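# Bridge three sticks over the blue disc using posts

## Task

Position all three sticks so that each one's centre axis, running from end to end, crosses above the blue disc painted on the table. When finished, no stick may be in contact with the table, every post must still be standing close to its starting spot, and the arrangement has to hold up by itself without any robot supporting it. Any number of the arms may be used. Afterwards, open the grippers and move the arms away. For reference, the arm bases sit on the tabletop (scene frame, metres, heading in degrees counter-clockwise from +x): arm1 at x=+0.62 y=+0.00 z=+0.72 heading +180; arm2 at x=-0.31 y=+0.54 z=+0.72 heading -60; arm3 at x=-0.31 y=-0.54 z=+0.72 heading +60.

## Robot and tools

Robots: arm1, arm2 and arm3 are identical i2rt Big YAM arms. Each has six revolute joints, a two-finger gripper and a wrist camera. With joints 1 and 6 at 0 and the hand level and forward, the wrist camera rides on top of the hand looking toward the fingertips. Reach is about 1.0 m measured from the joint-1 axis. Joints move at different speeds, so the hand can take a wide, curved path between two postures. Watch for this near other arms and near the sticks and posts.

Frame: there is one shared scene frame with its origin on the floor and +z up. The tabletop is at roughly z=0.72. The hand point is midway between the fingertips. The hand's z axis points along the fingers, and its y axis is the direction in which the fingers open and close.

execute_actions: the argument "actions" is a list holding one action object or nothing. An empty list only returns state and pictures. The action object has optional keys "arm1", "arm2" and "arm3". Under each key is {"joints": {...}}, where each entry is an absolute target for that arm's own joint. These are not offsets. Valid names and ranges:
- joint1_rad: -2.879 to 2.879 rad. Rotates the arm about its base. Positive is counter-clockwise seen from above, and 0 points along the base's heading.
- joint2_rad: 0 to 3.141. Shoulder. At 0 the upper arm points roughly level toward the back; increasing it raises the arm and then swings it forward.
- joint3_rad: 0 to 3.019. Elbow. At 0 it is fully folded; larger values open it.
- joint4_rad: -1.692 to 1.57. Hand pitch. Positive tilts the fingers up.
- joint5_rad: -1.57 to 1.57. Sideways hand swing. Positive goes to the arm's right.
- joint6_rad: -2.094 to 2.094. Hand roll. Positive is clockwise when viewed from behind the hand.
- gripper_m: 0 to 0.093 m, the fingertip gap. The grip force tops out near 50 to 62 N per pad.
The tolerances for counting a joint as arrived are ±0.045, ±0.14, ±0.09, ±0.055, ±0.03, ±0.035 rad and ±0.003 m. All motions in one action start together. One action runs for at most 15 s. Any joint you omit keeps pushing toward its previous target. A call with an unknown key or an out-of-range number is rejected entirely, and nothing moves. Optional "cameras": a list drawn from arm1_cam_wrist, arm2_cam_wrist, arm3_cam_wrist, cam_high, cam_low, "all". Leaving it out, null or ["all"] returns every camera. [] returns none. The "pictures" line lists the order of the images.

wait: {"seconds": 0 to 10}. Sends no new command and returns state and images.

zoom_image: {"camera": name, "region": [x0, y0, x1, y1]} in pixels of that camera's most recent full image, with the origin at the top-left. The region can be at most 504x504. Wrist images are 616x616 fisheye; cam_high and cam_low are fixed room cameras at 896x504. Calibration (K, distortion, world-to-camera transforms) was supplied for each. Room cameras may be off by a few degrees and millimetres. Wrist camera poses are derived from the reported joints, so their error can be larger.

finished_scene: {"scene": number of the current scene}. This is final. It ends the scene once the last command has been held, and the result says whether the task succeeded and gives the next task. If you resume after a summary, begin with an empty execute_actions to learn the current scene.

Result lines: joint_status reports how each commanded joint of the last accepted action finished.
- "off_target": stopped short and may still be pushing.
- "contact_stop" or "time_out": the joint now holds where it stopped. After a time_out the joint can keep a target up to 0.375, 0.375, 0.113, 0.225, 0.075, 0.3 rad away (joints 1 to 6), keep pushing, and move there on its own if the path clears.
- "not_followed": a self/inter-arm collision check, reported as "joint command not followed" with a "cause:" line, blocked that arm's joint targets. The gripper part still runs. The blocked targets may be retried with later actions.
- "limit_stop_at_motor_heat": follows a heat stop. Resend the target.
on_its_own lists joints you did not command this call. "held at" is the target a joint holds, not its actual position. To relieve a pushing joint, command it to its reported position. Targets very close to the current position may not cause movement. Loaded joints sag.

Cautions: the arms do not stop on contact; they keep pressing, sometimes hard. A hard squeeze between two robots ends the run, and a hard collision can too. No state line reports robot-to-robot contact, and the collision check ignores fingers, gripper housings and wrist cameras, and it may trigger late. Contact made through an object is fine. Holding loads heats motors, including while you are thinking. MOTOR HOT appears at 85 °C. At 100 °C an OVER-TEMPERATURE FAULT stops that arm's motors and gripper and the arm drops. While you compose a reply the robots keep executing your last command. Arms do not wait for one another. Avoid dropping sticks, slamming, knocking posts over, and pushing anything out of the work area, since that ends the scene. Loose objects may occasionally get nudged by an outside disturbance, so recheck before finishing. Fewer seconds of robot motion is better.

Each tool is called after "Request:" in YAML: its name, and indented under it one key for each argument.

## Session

Request:
execute_actions:
  actions: []

Scene clock: 0.00 s.
Motor temperatures (°C, as the motors report them): arm1=[24 25 26 24 25 26] | arm2=[25 22 24 26 22 23] | arm3=[24 23 25 24 24 25]
arm1.joint_positions: joint1_rad=-0.168 joint2_rad=+0.566 joint3_rad=+1.417 joint4_rad=-1.348 joint5_rad=+0.212 joint6_rad=+0.255 gripper_m=+0.094
arm1.joint_status: not commanded
arm1.hand: x=+0.4298 y=+0.0794 z=+1.3694 quat_wxyz=(-0.076, +0.819, -0.249, -0.511) (m; scene frame)
arm2.joint_positions: joint1_rad=+0.363 joint2_rad=+0.640 joint3_rad=+1.378 joint4_rad=-1.334 joint5_rad=+0.126 joint6_rad=+0.012 gripper_m=+0.095
arm2.joint_status: not commanded
arm2.hand: x=-0.1212 y=+0.3752 z=+1.3484 quat_wxyz=(-0.422, -0.310, -0.828, +0.202) (m; scene frame)
arm3.joint_positions: joint1_rad=+0.287 joint2_rad=+0.530 joint3_rad=+1.422 joint4_rad=-1.251 joint5_rad=+0.238 joint6_rad=+0.334 gripper_m=+0.095
arm3.joint_status: not commanded
arm3.hand: x=-0.2126 y=-0.3556 z=+1.4066 quat_wxyz=(-0.448, +0.325, -0.755, -0.351) (m; scene frame)
pictures: arm1_cam_wrist, arm2_cam_wrist, arm3_cam_wrist, cam_high, cam_low
camera_calibration (this result's frames):
arm1_cam_wrist: T_world_to_cam=[[0.486028, 0.864752, -0.126414, -0.108653], [0.75781, -0.48906, -0.431907, 0.308993], [-0.435317, 0.114121, -0.893015, 1.5257], [0, 0, 0, 1]] pos_world=[0.482813, 0.070959, 1.48219]
arm2_cam_wrist: T_world_to_cam=[[-0.689008, -0.721709, 0.066366, 0.0979181], [-0.694132, 0.630788, -0.346824, 0.151694], [0.208443, -0.285031, -0.935579, 1.51969], [0, 0, 0, 1]] pos_world=[-0.144007, 0.40814, 1.4679]
arm3_cam_wrist: T_world_to_cam=[[0.806955, -0.544159, -0.229598, 0.297676], [-0.573184, -0.627801, -0.526617, 0.400026], [0.142421, 0.556558, -0.81851, 1.50395], [0, 0, 0, 1]] pos_world=[-0.225117, -0.423917, 1.51001]
Images, in order (width x height): arm1_cam_wrist 616x616, arm2_cam_wrist 616x616, arm3_cam_wrist 616x616, cam_high 896x504, cam_low 896x504.

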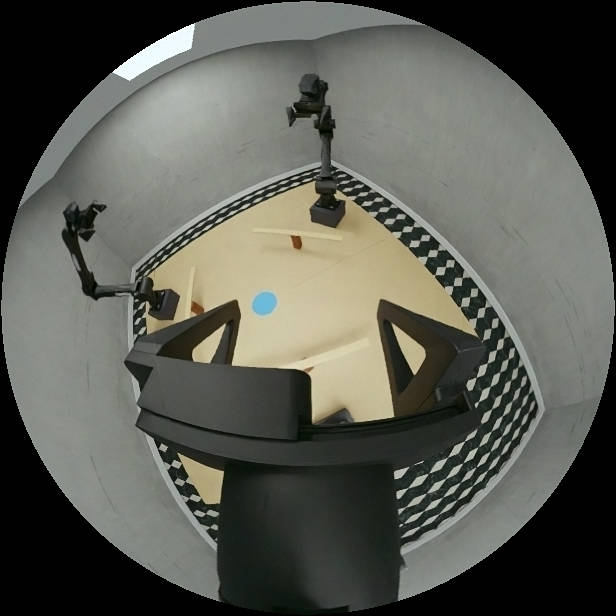

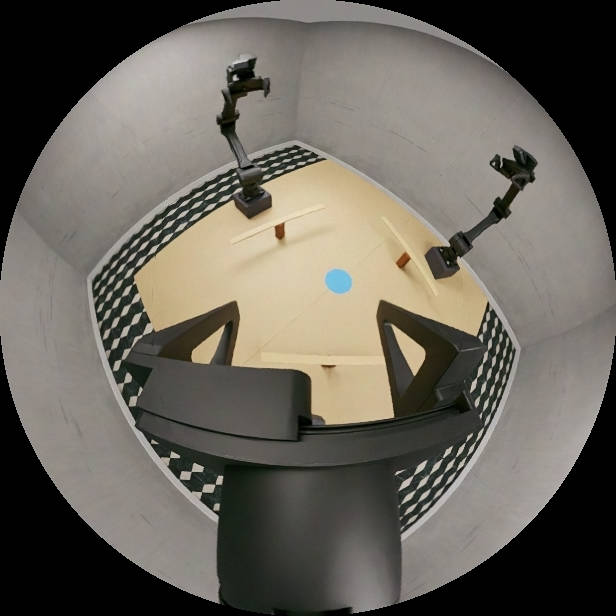

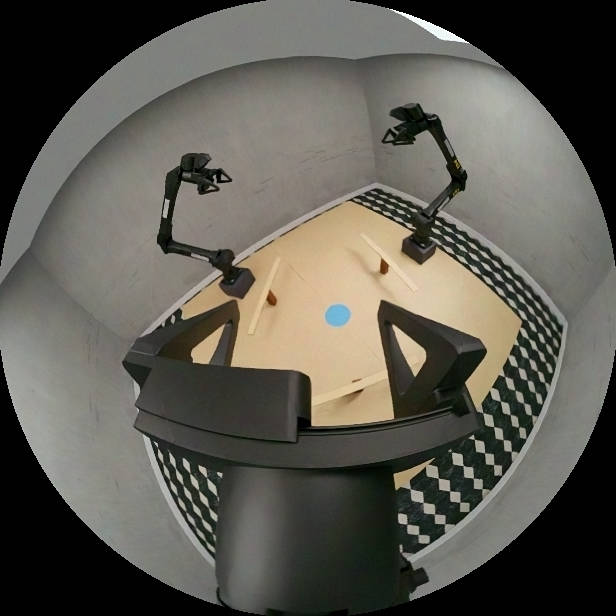

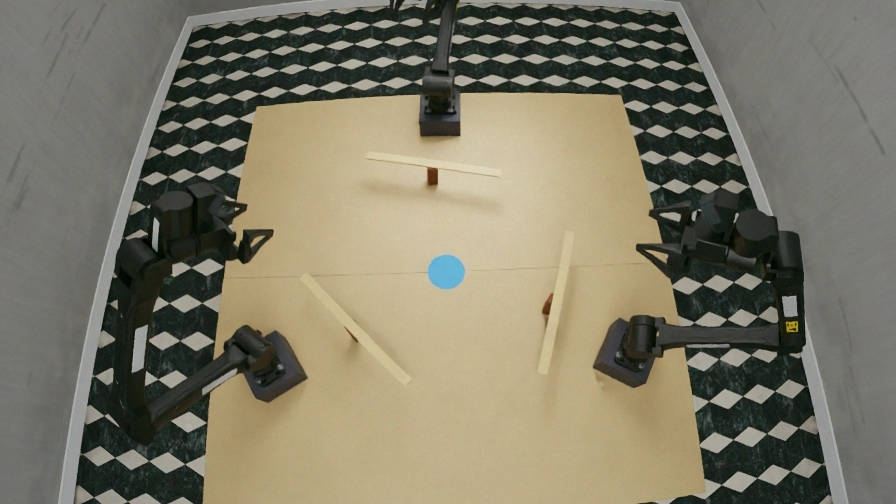

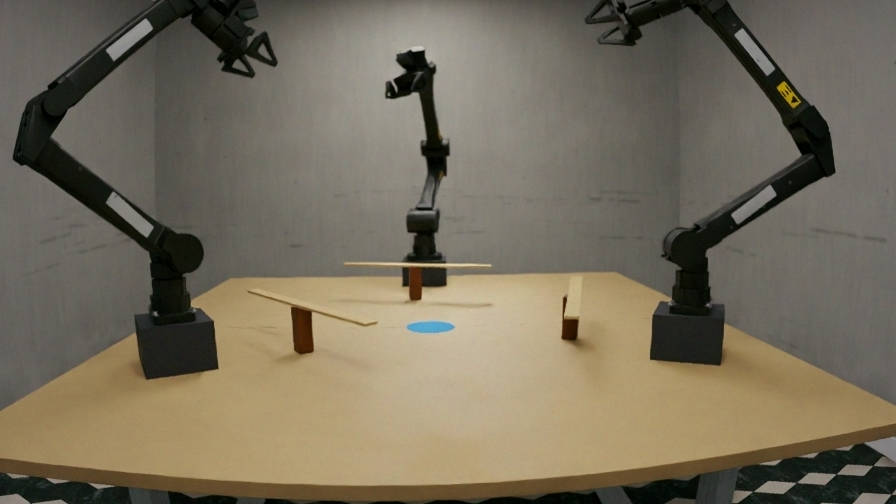

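Request:
zoom_image:
  camera: "cam_high"
  region: [290, 120, 610, 420]

Region (290, 120, 610, 420) of cam_high's 896x504 image, scaled by 1.575, with more detail than that image has; it fills the top 472 rows of this view, and the rest is white.

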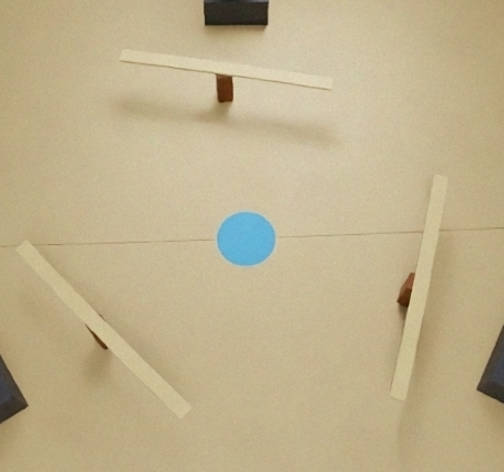

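Request:
execute_actions:
  actions:
    - {"arm1":{"joints":{"joint1_rad":-0.305,"joint2_rad":1.265,"joint3_rad":0.709,"joint4_rad":-0.997,"joint5_rad":0,"joint6_rad":-1.714}},"arm2":{"joints":{"joint1_rad":0.047,"joint2_rad":1.213,"joint3_rad":0.64,"joint4_rad":-0.967,"joint5_rad":0,"joint6_rad":1.412}},"arm3":{"joints":{"joint1_rad":0.155,"joint2_rad":1.16,"joint3_rad":0.612,"joint4_rad":-0.997,"joint5_rad":0,"joint6_rad":1.51}}}
  cameras: ["arm1_cam_wrist","arm2_cam_wrist","arm3_cam_wrist","cam_low"]

Scene clock: 4.47 s.
Motor temperatures (°C, as the motors report them): arm1=[24 25 26 24 25 26] | arm2=[25 22 25 26 22 23] | arm3=[24 23 26 24 24 25]
arm1.joint_positions: joint1_rad=-0.301 joint2_rad=+1.277 joint3_rad=+0.712 joint4_rad=-1.002 joint5_rad=+0.004 joint6_rad=-1.701 gripper_m=+0.094
arm1.joint_status: all done
arm1.hand: x=+0.3368 y=+0.1009 z=+0.8690 quat_wxyz=(-0.002, +0.777, +0.630, -0.002) (m; scene frame)
arm2.joint_positions: joint1_rad=+0.046 joint2_rad=+1.226 joint3_rad=+0.636 joint4_rad=-0.975 joint5_rad=+0.002 joint6_rad=+1.401 gripper_m=+0.095
arm2.joint_status: all done
arm2.hand: x=-0.1514 y=+0.3098 z=+0.8700 quat_wxyz=(-0.003, -0.925, -0.380, +0.007) (m; scene frame)
arm3.joint_positions: joint1_rad=+0.160 joint2_rad=+1.174 joint3_rad=+0.611 joint4_rad=-0.999 joint5_rad=+0.002 joint6_rad=+1.500 gripper_m=+0.095
arm3.joint_status: all done
arm3.hand: x=-0.2114 y=-0.2921 z=+0.8698 quat_wxyz=(+0.005, -0.152, -0.988, -0.001) (m; scene frame)
pictures: arm1_cam_wrist, arm2_cam_wrist, arm3_cam_wrist, cam_low
camera_calibration (this result's frames):
arm1_cam_wrist: T_world_to_cam=[[-0.978956, 0.203958, 0.00680622, 0.298987], [0.168532, 0.789213, 0.590542, -0.645234], [0.115074, 0.579262, -0.806978, 0.728855], [0, 0, 0, 1]] pos_world=[0.317566, 0.0260487, 0.967173]
arm2_cam_wrist: T_world_to_cam=[[-0.696484, 0.717571, 0.00145105, -0.328884], [0.592208, 0.573661, 0.565865, -0.57555], [0.405215, 0.394975, -0.824497, 0.78219], [0, 0, 0, 1]] pos_world=[-0.205173, 0.257222, 0.971074]
arm3_cam_wrist: T_world_to_cam=[[-0.292449, -0.95627, 0.00467049, -0.34861], [-0.767236, 0.237548, 0.595751, -0.606606], [-0.570808, 0.170643, -0.803156, 0.752113], [0, 0, 0, 1]] pos_world=[-0.138049, -0.317611, 0.967078]
Images, in order (width x height): arm1_cam_wrist 616x616, arm2_cam_wrist 616x616, arm3_cam_wrist 616x616, cam_low 896x504.

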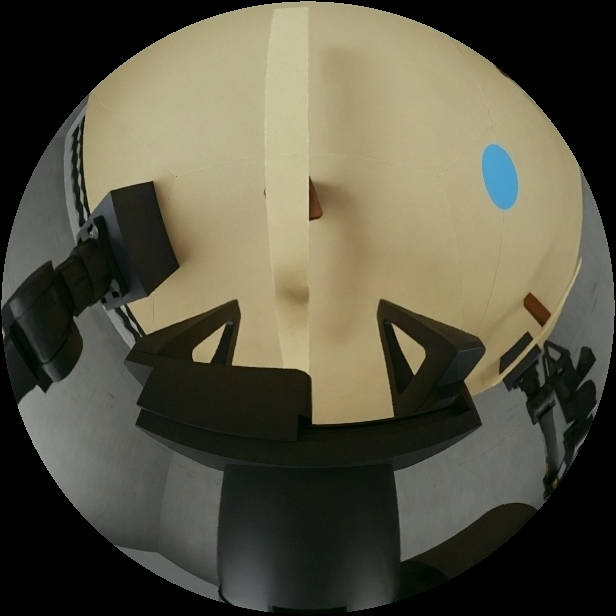

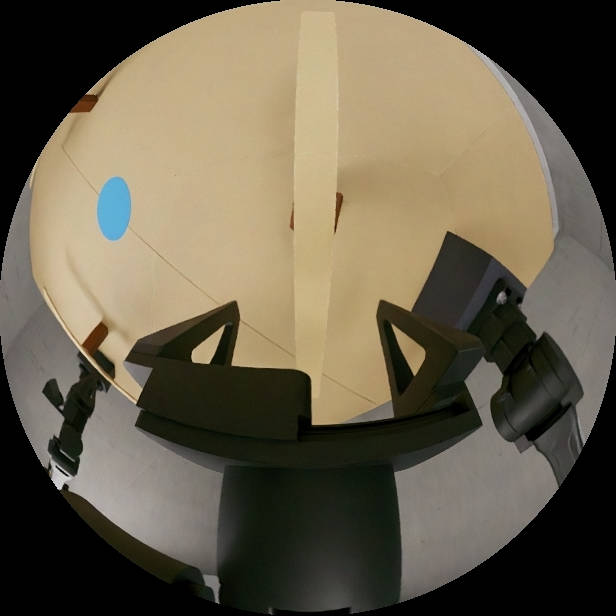

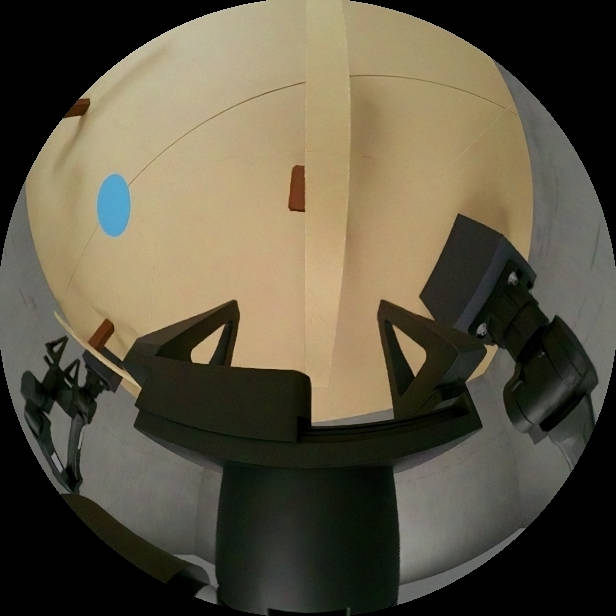

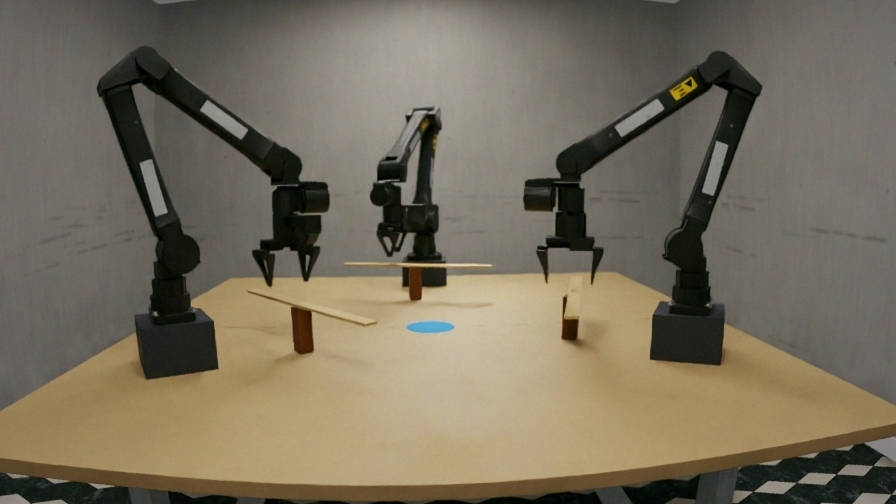

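Request:
zoom_image:
  camera: "arm1_cam_wrist"
  region: [240, 0, 380, 60]

Request:
zoom_image:
  camera: "arm2_cam_wrist"
  region: [240, 0, 380, 60]

Request:
zoom_image:
  camera: "arm2_cam_wrist"
  region: [270, 340, 370, 430]

Request:
zoom_image:
  camera: "arm3_cam_wrist"
  region: [270, 340, 370, 430]

Region (240, 0, 380, 60) of arm1_cam_wrist's 616x616 image, scaled by 3.600, with more detail than that image has; it fills the top 216 rows of this view, and the rest is white.

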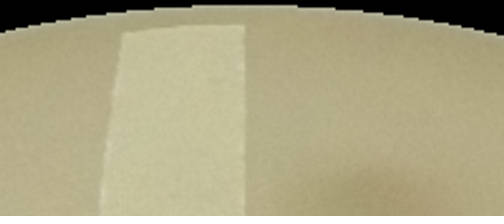

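Region (240, 0, 380, 60) of arm2_cam_wrist's 616x616 image, scaled by 3.600, with more detail than that image has; it fills the top 216 rows of this view, and the rest is white.

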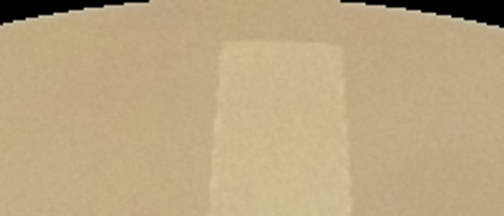

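Region (270, 340, 370, 430) of arm2_cam_wrist's 616x616 image, scaled by 5.040, with more detail than that image has; it fills the top 454 rows of this view, and the rest is white.

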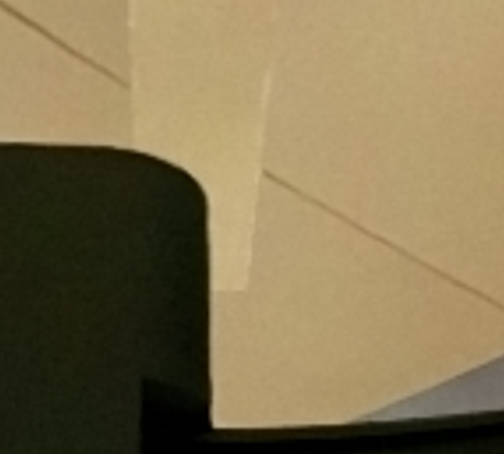

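Region (270, 340, 370, 430) of arm3_cam_wrist's 616x616 image, scaled by 5.040, with more detail than that image has; it fills the top 454 rows of this view, and the rest is white.

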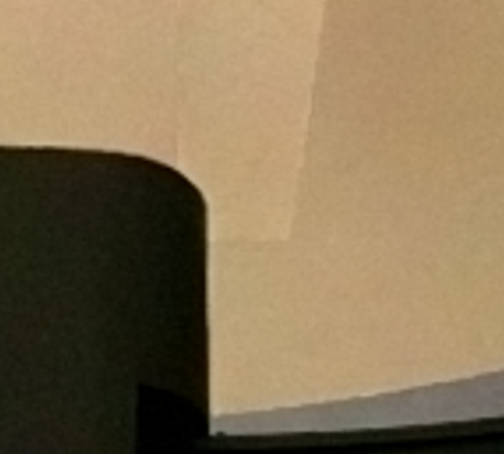

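Request:
execute_actions:
  actions:
    - {"arm1":{"joints":{"joint1_rad":-0.364,"joint2_rad":1.355,"joint3_rad":0.615,"joint4_rad":-0.81,"joint6_rad":-1.772}},"arm2":{"joints":{"joint1_rad":0.144,"joint2_rad":1.328,"joint3_rad":0.545,"joint4_rad":-0.766,"joint6_rad":1.502}},"arm3":{"joints":{"joint2_rad":1.263,"joint3_rad":0.508,"joint4_rad":-0.79}}}
  cameras: ["arm1_cam_wrist","arm2_cam_wrist","arm3_cam_wrist","cam_low"]

Scene clock: 7.27 s.
Motor temperatures (°C, as the motors report them): arm1=[24 25 26 24 25 26] | arm2=[25 22 25 26 22 23] | arm3=[24 23 26 24 24 25]
arm1.joint_positions: joint1_rad=-0.362 joint2_rad=+1.362 joint3_rad=+0.615 joint4_rad=-0.819 joint5_rad=+0.002 joint6_rad=-1.759 gripper_m=+0.094
arm1.joint_status: all done
arm1.hand: x=+0.3524 y=+0.1139 z=+0.8162 quat_wxyz=(-0.002, +0.778, +0.629, -0.002) (m; scene frame)
arm2.joint_positions: joint1_rad=+0.144 joint2_rad=+1.330 joint3_rad=+0.535 joint4_rad=-0.775 joint5_rad=+0.001 joint6_rad=+1.490 gripper_m=+0.095
arm2.joint_status: all done
arm2.hand: x=-0.1383 y=+0.3349 z=+0.8138 quat_wxyz=(+0.000, -0.923, -0.384, +0.008) (m; scene frame)
arm3.joint_positions: joint1_rad=+0.160 joint2_rad=+1.271 joint3_rad=+0.498 joint4_rad=-0.806 joint5_rad=+0.002 joint6_rad=+1.500 gripper_m=+0.095
arm3.joint_status: all done
arm3.hand: x=-0.2186 y=-0.3081 z=+0.8135 quat_wxyz=(+0.007, -0.152, -0.988, +0.007) (m; scene frame)
pictures: arm1_cam_wrist, arm2_cam_wrist, arm3_cam_wrist, cam_low
camera_calibration (this result's frames):
arm1_cam_wrist: T_world_to_cam=[[-0.978167, 0.207693, 0.00719761, 0.310949], [0.171918, 0.789248, 0.589518, -0.627323], [0.116758, 0.577885, -0.807723, 0.67707], [0, 0, 0, 1]] pos_world=[0.332955, 0.0392632, 0.914465]
arm2_cam_wrist: T_world_to_cam=[[-0.701866, 0.712271, 0.00735815, -0.341521], [0.589472, 0.574999, 0.567361, -0.56798], [0.399884, 0.402549, -0.823436, 0.716533], [0, 0, 0, 1]] pos_world=[-0.191424, 0.281404, 0.914782]
arm3_cam_wrist: T_world_to_cam=[[-0.292527, -0.956026, 0.021023, -0.378917], [-0.763599, 0.246769, 0.596675, -0.571897], [-0.575625, 0.15849, -0.802207, 0.700045], [0, 0, 0, 1]] pos_world=[-0.144581, -0.332079, 0.910784]
Images, in order (width x height): arm1_cam_wrist 616x616, arm2_cam_wrist 616x616, arm3_cam_wrist 616x616, cam_low 896x504.

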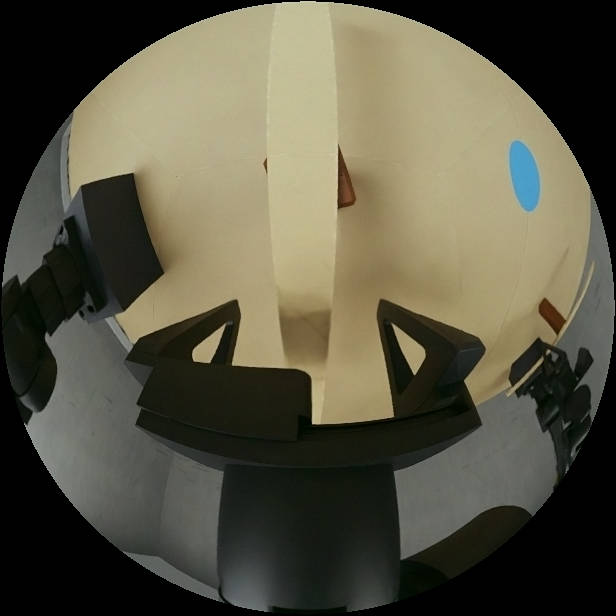

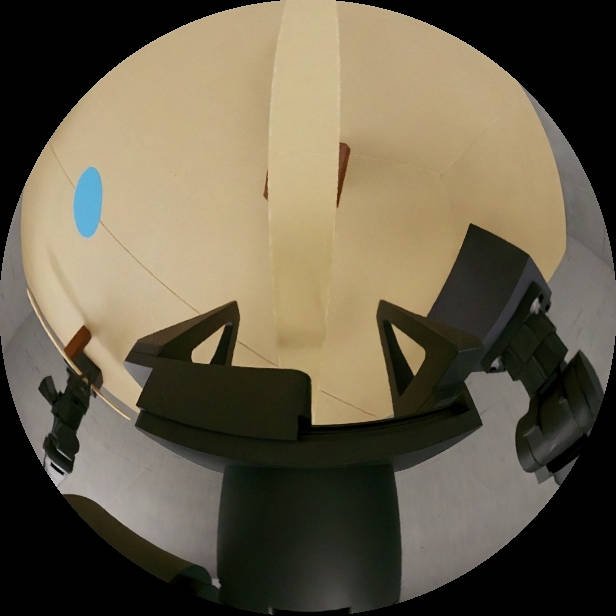

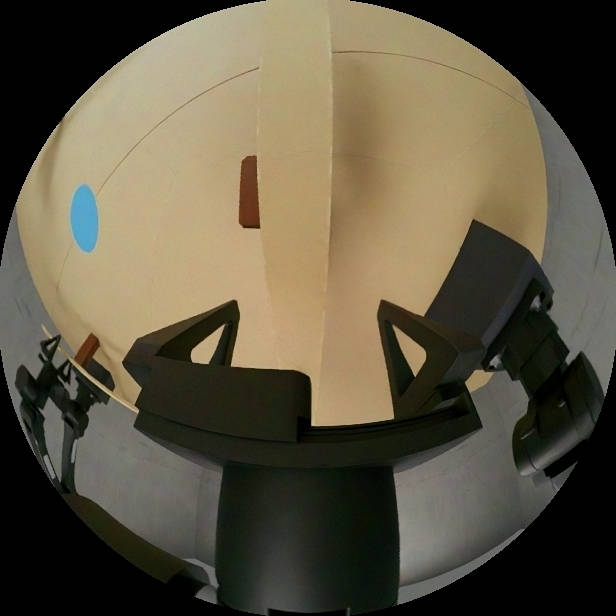

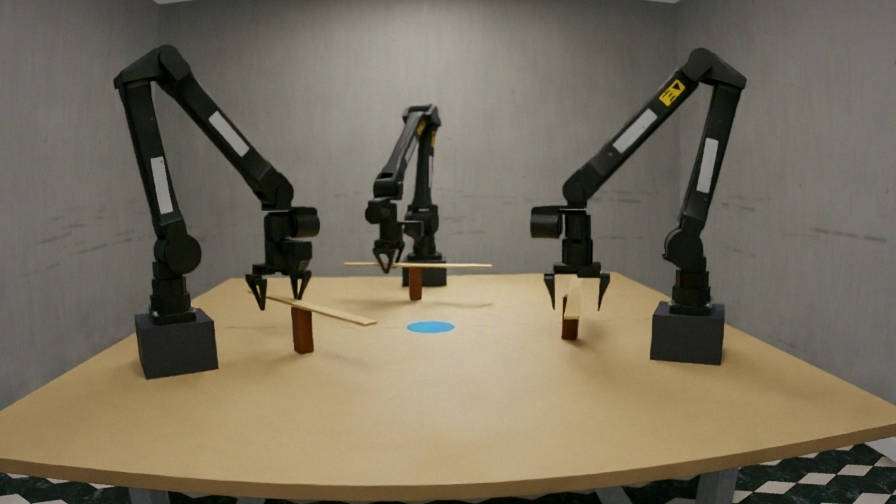

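Request:
execute_actions:
  actions:
    - {"arm1":{"joints":{"gripper_m":0.02}},"arm2":{"joints":{"joint4_rad":-0.755,"gripper_m":0.02}},"arm3":{"joints":{"joint4_rad":-0.767,"gripper_m":0.02}}}
  cameras: ["cam_low"]

Request:
execute_actions:
  actions:
    - {"arm1":{"joints":{"joint2_rad":1.21}},"arm2":{"joints":{"joint2_rad":1.17}},"arm3":{"joints":{"joint2_rad":1.10}}}
  cameras: ["cam_high","cam_low"]

Scene clock: 8.20 s.
Motor temperatures (°C, as the motors report them): arm1=[24 25 26 24 25 26] | arm2=[25 22 25 26 22 23] | arm3=[24 23 26 24 24 25]
arm1.joint_positions: joint1_rad=-0.362 joint2_rad=+1.362 joint3_rad=+0.615 joint4_rad=-0.819 joint5_rad=+0.002 joint6_rad=-1.761 gripper_m=+0.027
arm1.joint_status: gripper_m off_target (ended at +0.027, target +0.020)
arm1.hand: x=+0.3523 y=+0.1140 z=+0.8162 quat_wxyz=(-0.002, +0.777, +0.629, -0.002) (m; scene frame)
arm2.joint_positions: joint1_rad=+0.144 joint2_rad=+1.330 joint3_rad=+0.535 joint4_rad=-0.763 joint5_rad=+0.001 joint6_rad=+1.493 gripper_m=+0.028
arm2.joint_status: gripper_m off_target (ended at +0.028, target +0.020); the others done
arm2.hand: x=-0.1364 y=+0.3327 z=+0.8138 quat_wxyz=(-0.006, -0.924, -0.383, +0.006) (m; scene frame)
arm3.joint_positions: joint1_rad=+0.160 joint2_rad=+1.271 joint3_rad=+0.498 joint4_rad=-0.783 joint5_rad=+0.002 joint6_rad=+1.500 gripper_m=+0.028
arm3.joint_status: gripper_m off_target (ended at +0.028, target +0.020); the others done
arm3.hand: x=-0.2165 y=-0.3028 z=+0.8135 quat_wxyz=(+0.005, -0.153, -0.988, -0.004) (m; scene frame)
pictures: cam_low
Images, in order (width x height): cam_low 896x504.

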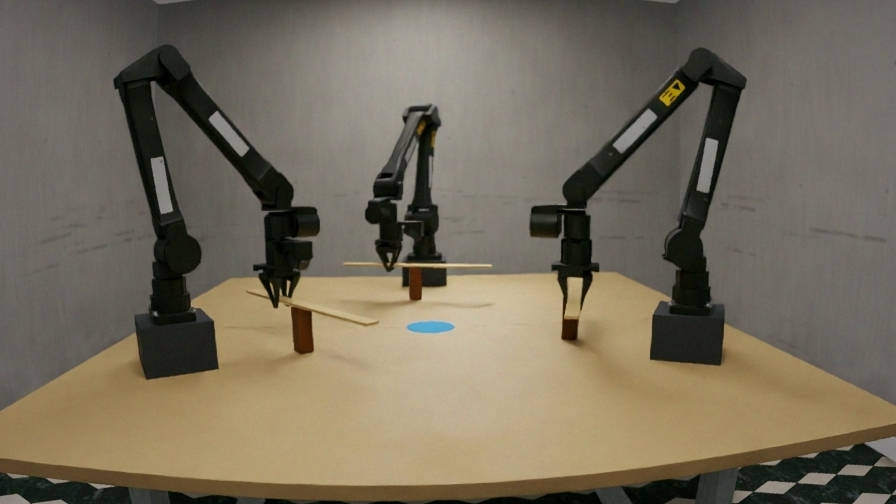

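Scene clock: 9.10 s.
Motor temperatures (°C, as the motors report them): arm1=[24 25 27 24 25 26] | arm2=[25 22 25 26 22 23] | arm3=[24 23 26 24 24 25]
arm1.joint_positions: joint1_rad=-0.362 joint2_rad=+1.205 joint3_rad=+0.615 joint4_rad=-0.819 joint5_rad=+0.002 joint6_rad=-1.761 gripper_m=+0.027
arm1.joint_status: all done
arm1.hand: x=+0.3380 y=+0.1202 z=+0.8600 quat_wxyz=(-0.071, +0.775, +0.627, -0.039) (m; scene frame)
arm2.joint_positions: joint1_rad=+0.144 joint2_rad=+1.165 joint3_rad=+0.535 joint4_rad=-0.763 joint5_rad=+0.001 joint6_rad=+1.493 gripper_m=+0.028
arm2.joint_status: all done
arm2.hand: x=-0.1236 y=+0.3187 z=+0.8559 quat_wxyz=(-0.084, -0.920, -0.382, -0.020) (m; scene frame)
arm3.joint_positions: joint1_rad=+0.160 joint2_rad=+1.098 joint3_rad=+0.498 joint4_rad=-0.783 joint5_rad=+0.002 joint6_rad=+1.501 gripper_m=+0.028
arm3.joint_status: all done
arm3.hand: x=-0.2089 y=-0.2850 z=+0.8548 quat_wxyz=(-0.014, -0.153, -0.984, -0.088) (m; scene frame)
pictures: cam_high, cam_low
Images, in order (width x height): cam_high 896x504, cam_low 896x504.

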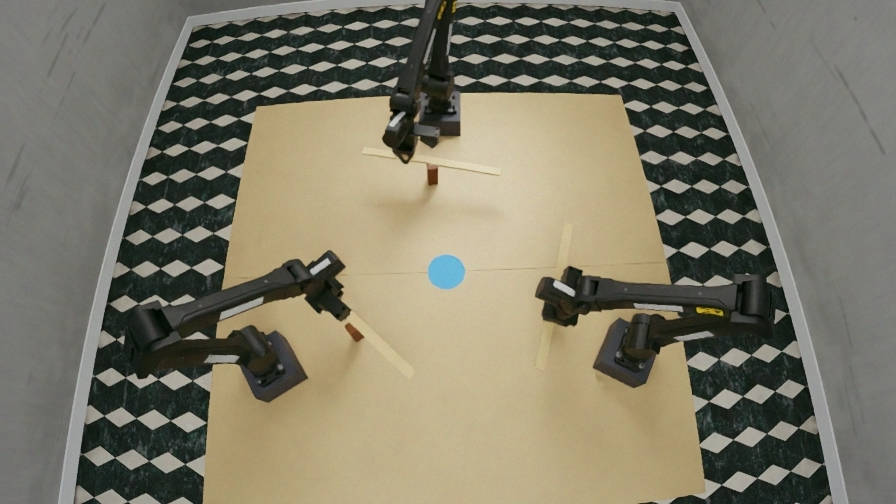

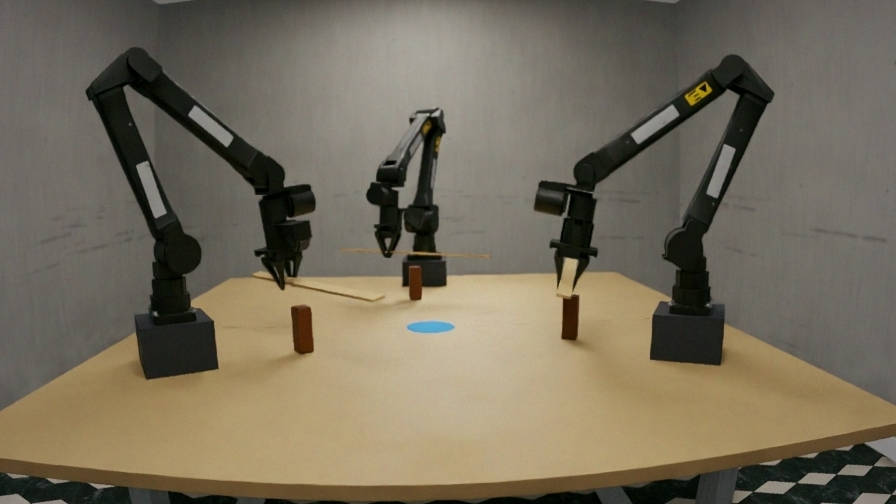

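Request:
execute_actions:
  actions:
    - {"arm1":{"joints":{"joint1_rad":-0.063,"joint2_rad":0.995,"joint3_rad":0.547,"joint4_rad":-0.876,"joint6_rad":-0.11}},"arm2":{"joints":{"joint1_rad":-0.174,"joint2_rad":1.073,"joint3_rad":0.592,"joint4_rad":-0.811,"joint6_rad":-0.163}},"arm3":{"joints":{"joint1_rad":-0.094,"joint2_rad":0.98,"joint3_rad":0.593,"joint4_rad":-0.89,"joint6_rad":-0.127}}}
  cameras: ["cam_high","cam_low"]

Scene clock: 11.93 s.
Motor temperatures (°C, as the motors report them): arm1=[24 25 27 24 25 26] | arm2=[25 22 25 26 22 23] | arm3=[24 23 27 24 24 25]
arm1.joint_positions: joint1_rad=-0.066 joint2_rad=+0.989 joint3_rad=+0.544 joint4_rad=-0.873 joint5_rad=+0.002 joint6_rad=-0.123 gripper_m=+0.027
arm1.joint_status: all done
arm1.hand: x=+0.3451 y=+0.0295 z=+0.8887 quat_wxyz=(-0.013, +0.992, +0.010, -0.126) (m; scene frame)
arm2.joint_positions: joint1_rad=-0.173 joint2_rad=+1.076 joint3_rad=+0.553 joint4_rad=-0.805 joint5_rad=-0.001 joint6_rad=-0.152 gripper_m=+0.028
arm2.joint_status: all done
arm2.hand: x=-0.1982 y=+0.2673 z=+0.8858 quat_wxyz=(-0.091, -0.487, -0.865, +0.080) (m; scene frame)
arm3.joint_positions: joint1_rad=-0.092 joint2_rad=+0.979 joint3_rad=+0.544 joint4_rad=-0.877 joint5_rad=+0.000 joint6_rad=-0.117 gripper_m=+0.028
arm3.joint_status: all done
arm3.hand: x=-0.1460 y=-0.3137 z=+0.8964 quat_wxyz=(-0.110, +0.500, -0.857, -0.054) (m; scene frame)
pictures: cam_high, cam_low
Images, in order (width x height): cam_high 896x504, cam_low 896x504.

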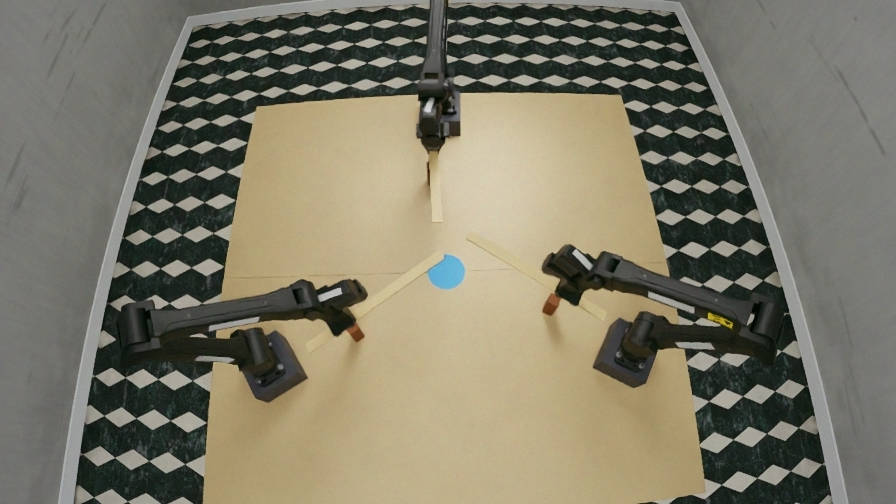

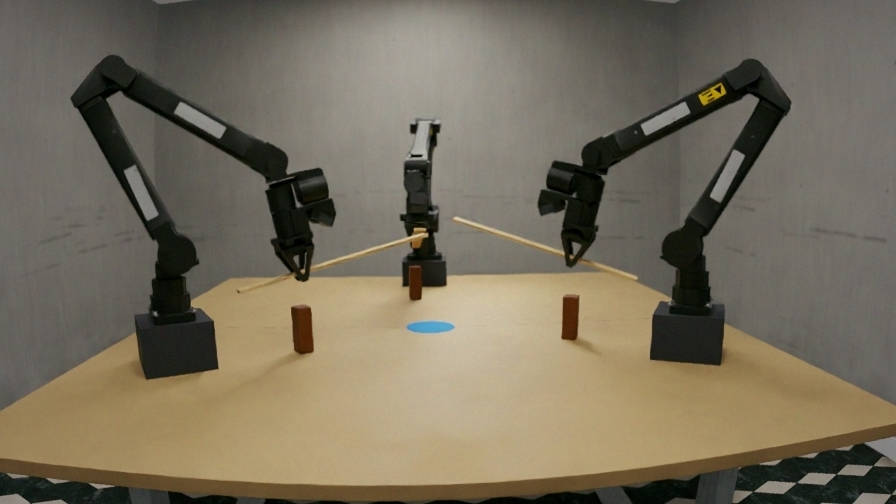

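Request:
zoom_image:
  camera: "cam_low"
  region: [220, 190, 660, 320]

Request:
zoom_image:
  camera: "cam_low"
  region: [370, 190, 490, 270]

Request:
zoom_image:
  camera: "cam_high"
  region: [290, 130, 630, 370]

Region (220, 190, 660, 320) of cam_low's 896x504 image, scaled by 1.145, with more detail than that image has; it fills the top 149 rows of this view, and the rest is white.

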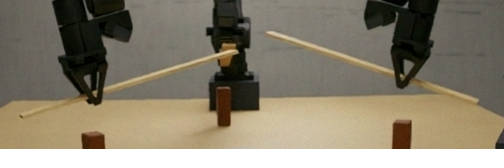

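Region (370, 190, 490, 270) of cam_low's 896x504 image, scaled by 4.200, with more detail than that image has.

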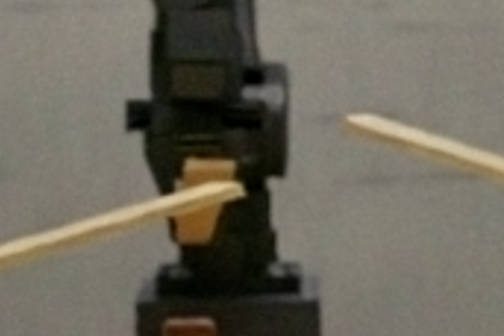

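Region (290, 130, 630, 370) of cam_high's 896x504 image, scaled by 1.482, with more detail than that image has; it fills the top 356 rows of this view, and the rest is white.

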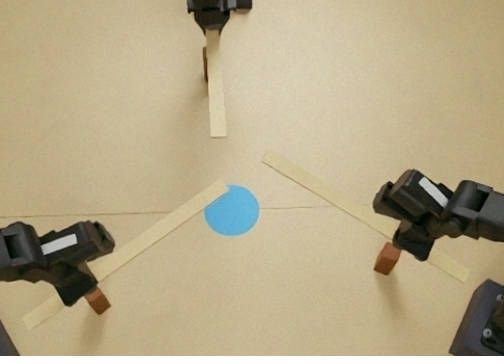

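Request:
execute_actions:
  actions:
    - {"arm1":{"joints":{"joint1_rad":-0.019,"joint2_rad":1.405,"joint3_rad":0.918,"joint4_rad":-0.755,"joint6_rad":-0.068}},"arm2":{"joints":{"joint1_rad":-0.125,"joint2_rad":1.403,"joint3_rad":0.869,"joint4_rad":-0.708,"joint6_rad":-0.10}},"arm3":{"joints":{"joint1_rad":-0.047,"joint2_rad":1.388,"joint3_rad":0.899,"joint4_rad":-0.784,"joint6_rad":-0.068}}}

Request:
zoom_image:
  camera: "cam_high"
  region: [400, 190, 510, 300]

Request:
zoom_image:
  camera: "cam_low"
  region: [270, 190, 600, 360]

Scene clock: 15.33 s.
Motor temperatures (°C, as the motors report them): arm1=[24 25 28 24 25 26] | arm2=[25 22 26 26 22 23] | arm3=[24 23 27 24 24 25]
arm1.joint_positions: joint1_rad=-0.021 joint2_rad=+1.421 joint3_rad=+0.849 joint4_rad=-0.777 joint5_rad=+0.001 joint6_rad=-0.086 gripper_m=+0.027
arm1.joint_status: all done
arm1.hand: x=+0.2131 y=+0.0245 z=+0.8759 quat_wxyz=(-0.006, +0.994, +0.014, -0.112) (m; scene frame)
arm2.joint_positions: joint1_rad=-0.124 joint2_rad=+1.408 joint3_rad=+0.828 joint4_rad=-0.721 joint5_rad=-0.002 joint6_rad=-0.127 gripper_m=+0.028
arm2.joint_status: all done
arm2.hand: x=-0.1337 y=+0.1637 z=+0.8875 quat_wxyz=(-0.104, -0.476, -0.869, +0.084) (m; scene frame)
arm3.joint_positions: joint1_rad=-0.052 joint2_rad=+1.382 joint3_rad=+0.870 joint4_rad=-0.789 joint5_rad=+0.000 joint6_rad=-0.081 gripper_m=+0.028
arm3.joint_status: all done
arm3.hand: x=-0.0773 y=-0.1906 z=+0.9020 quat_wxyz=(-0.113, +0.502, -0.855, -0.061) (m; scene frame)
pictures: arm1_cam_wrist, arm2_cam_wrist, arm3_cam_wrist, cam_high, cam_low
camera_calibration (this result's frames):
arm1_cam_wrist: T_world_to_cam=[[-0.027409, 0.999456, 0.0183529, -0.0388925], [0.917702, 0.0178794, 0.396866, -0.539238], [0.396322, 0.0277202, -0.917693, 0.843381], [0, 0, 0, 1]] pos_world=[0.159544, 0.0251339, 0.988683]
arm2_cam_wrist: T_world_to_cam=[[-0.850136, -0.524614, 0.0452655, -0.0678499], [-0.479623, 0.806964, 0.344631, -0.497264], [-0.217326, 0.271273, -0.937646, 0.884623], [0, 0, 0, 1]] pos_world=[-0.103929, 0.125705, 1.00391]
arm3_cam_wrist: T_world_to_cam=[[0.876146, -0.481761, 0.0165587, -0.0423579], [-0.45463, -0.81441, 0.360621, -0.511277], [-0.160248, -0.323485, -0.932565, 0.891549], [0, 0, 0, 1]] pos_world=[-0.0524619, -0.148393, 1.01651]
Images, in order (width x height): arm1_cam_wrist 616x616, arm2_cam_wrist 616x616, arm3_cam_wrist 616x616, cam_high 896x504, cam_low 896x504.

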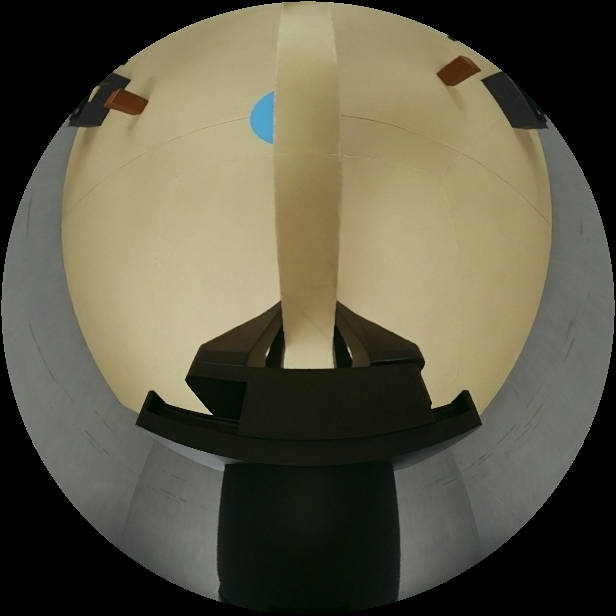

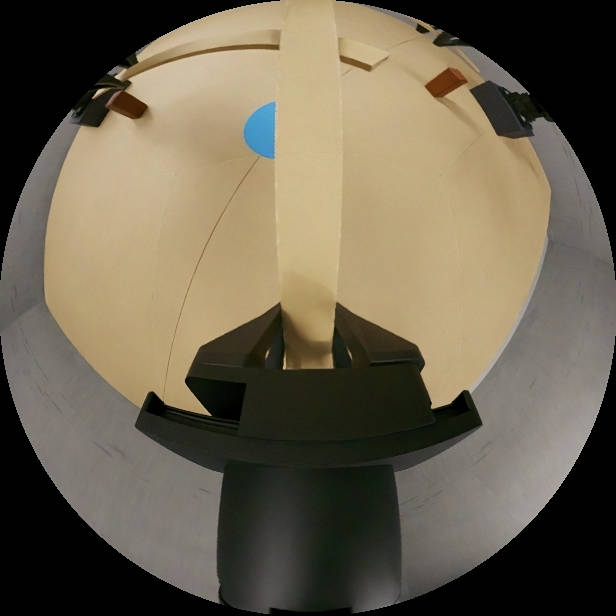

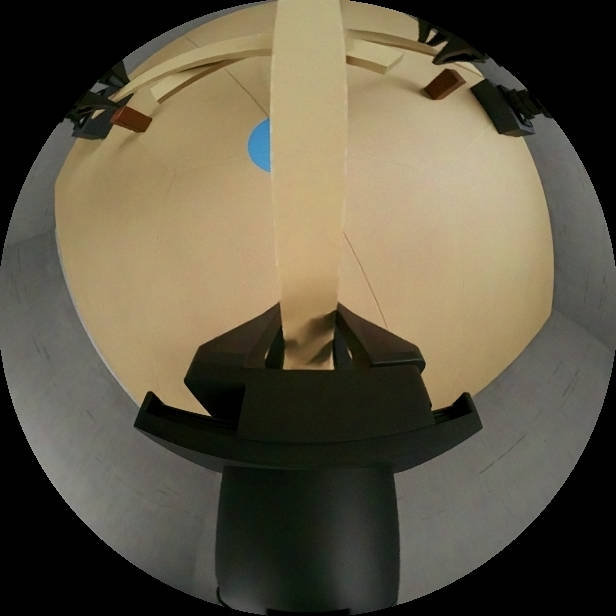

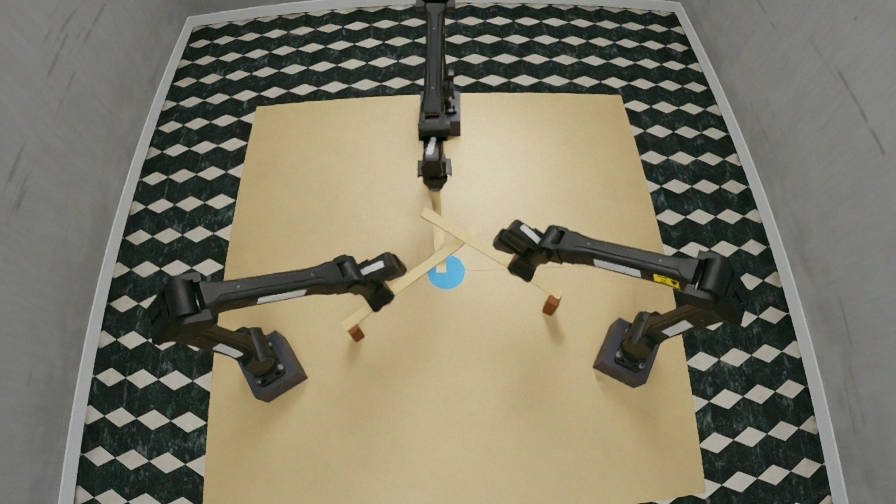

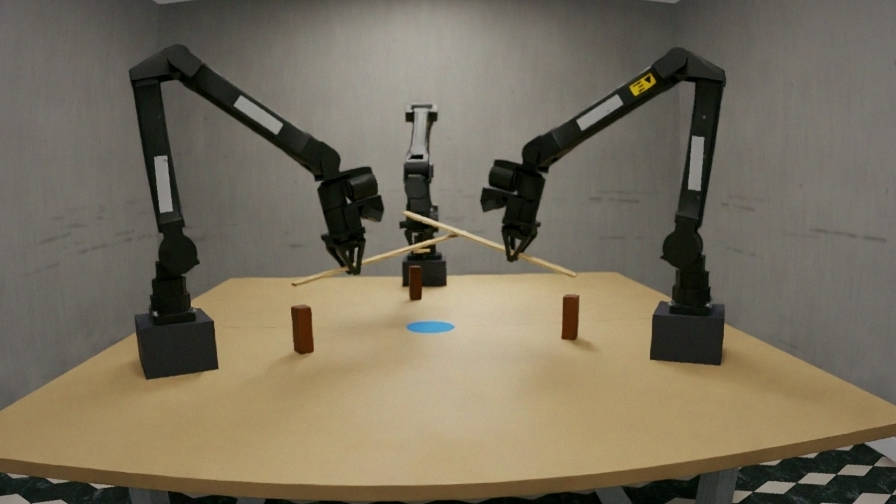

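Region (400, 190, 510, 300) of cam_high's 896x504 image, scaled by 4.582, with more detail than that image has.

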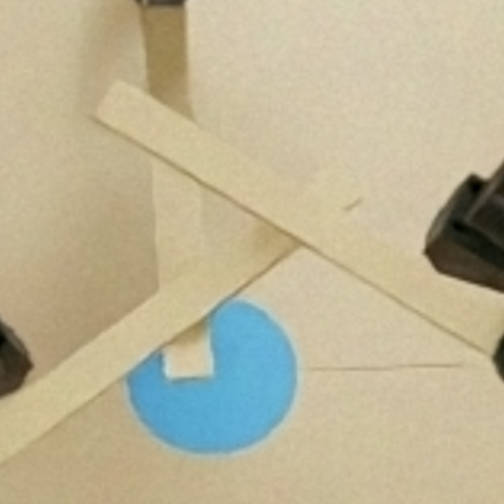

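Region (270, 190, 600, 360) of cam_low's 896x504 image, scaled by 1.527, with more detail than that image has; it fills the top 260 rows of this view, and the rest is white.

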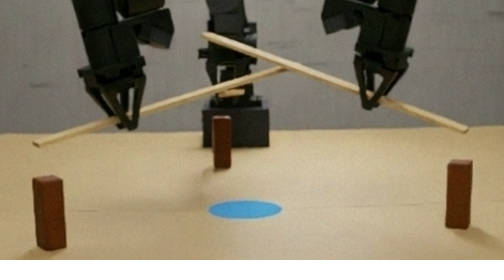

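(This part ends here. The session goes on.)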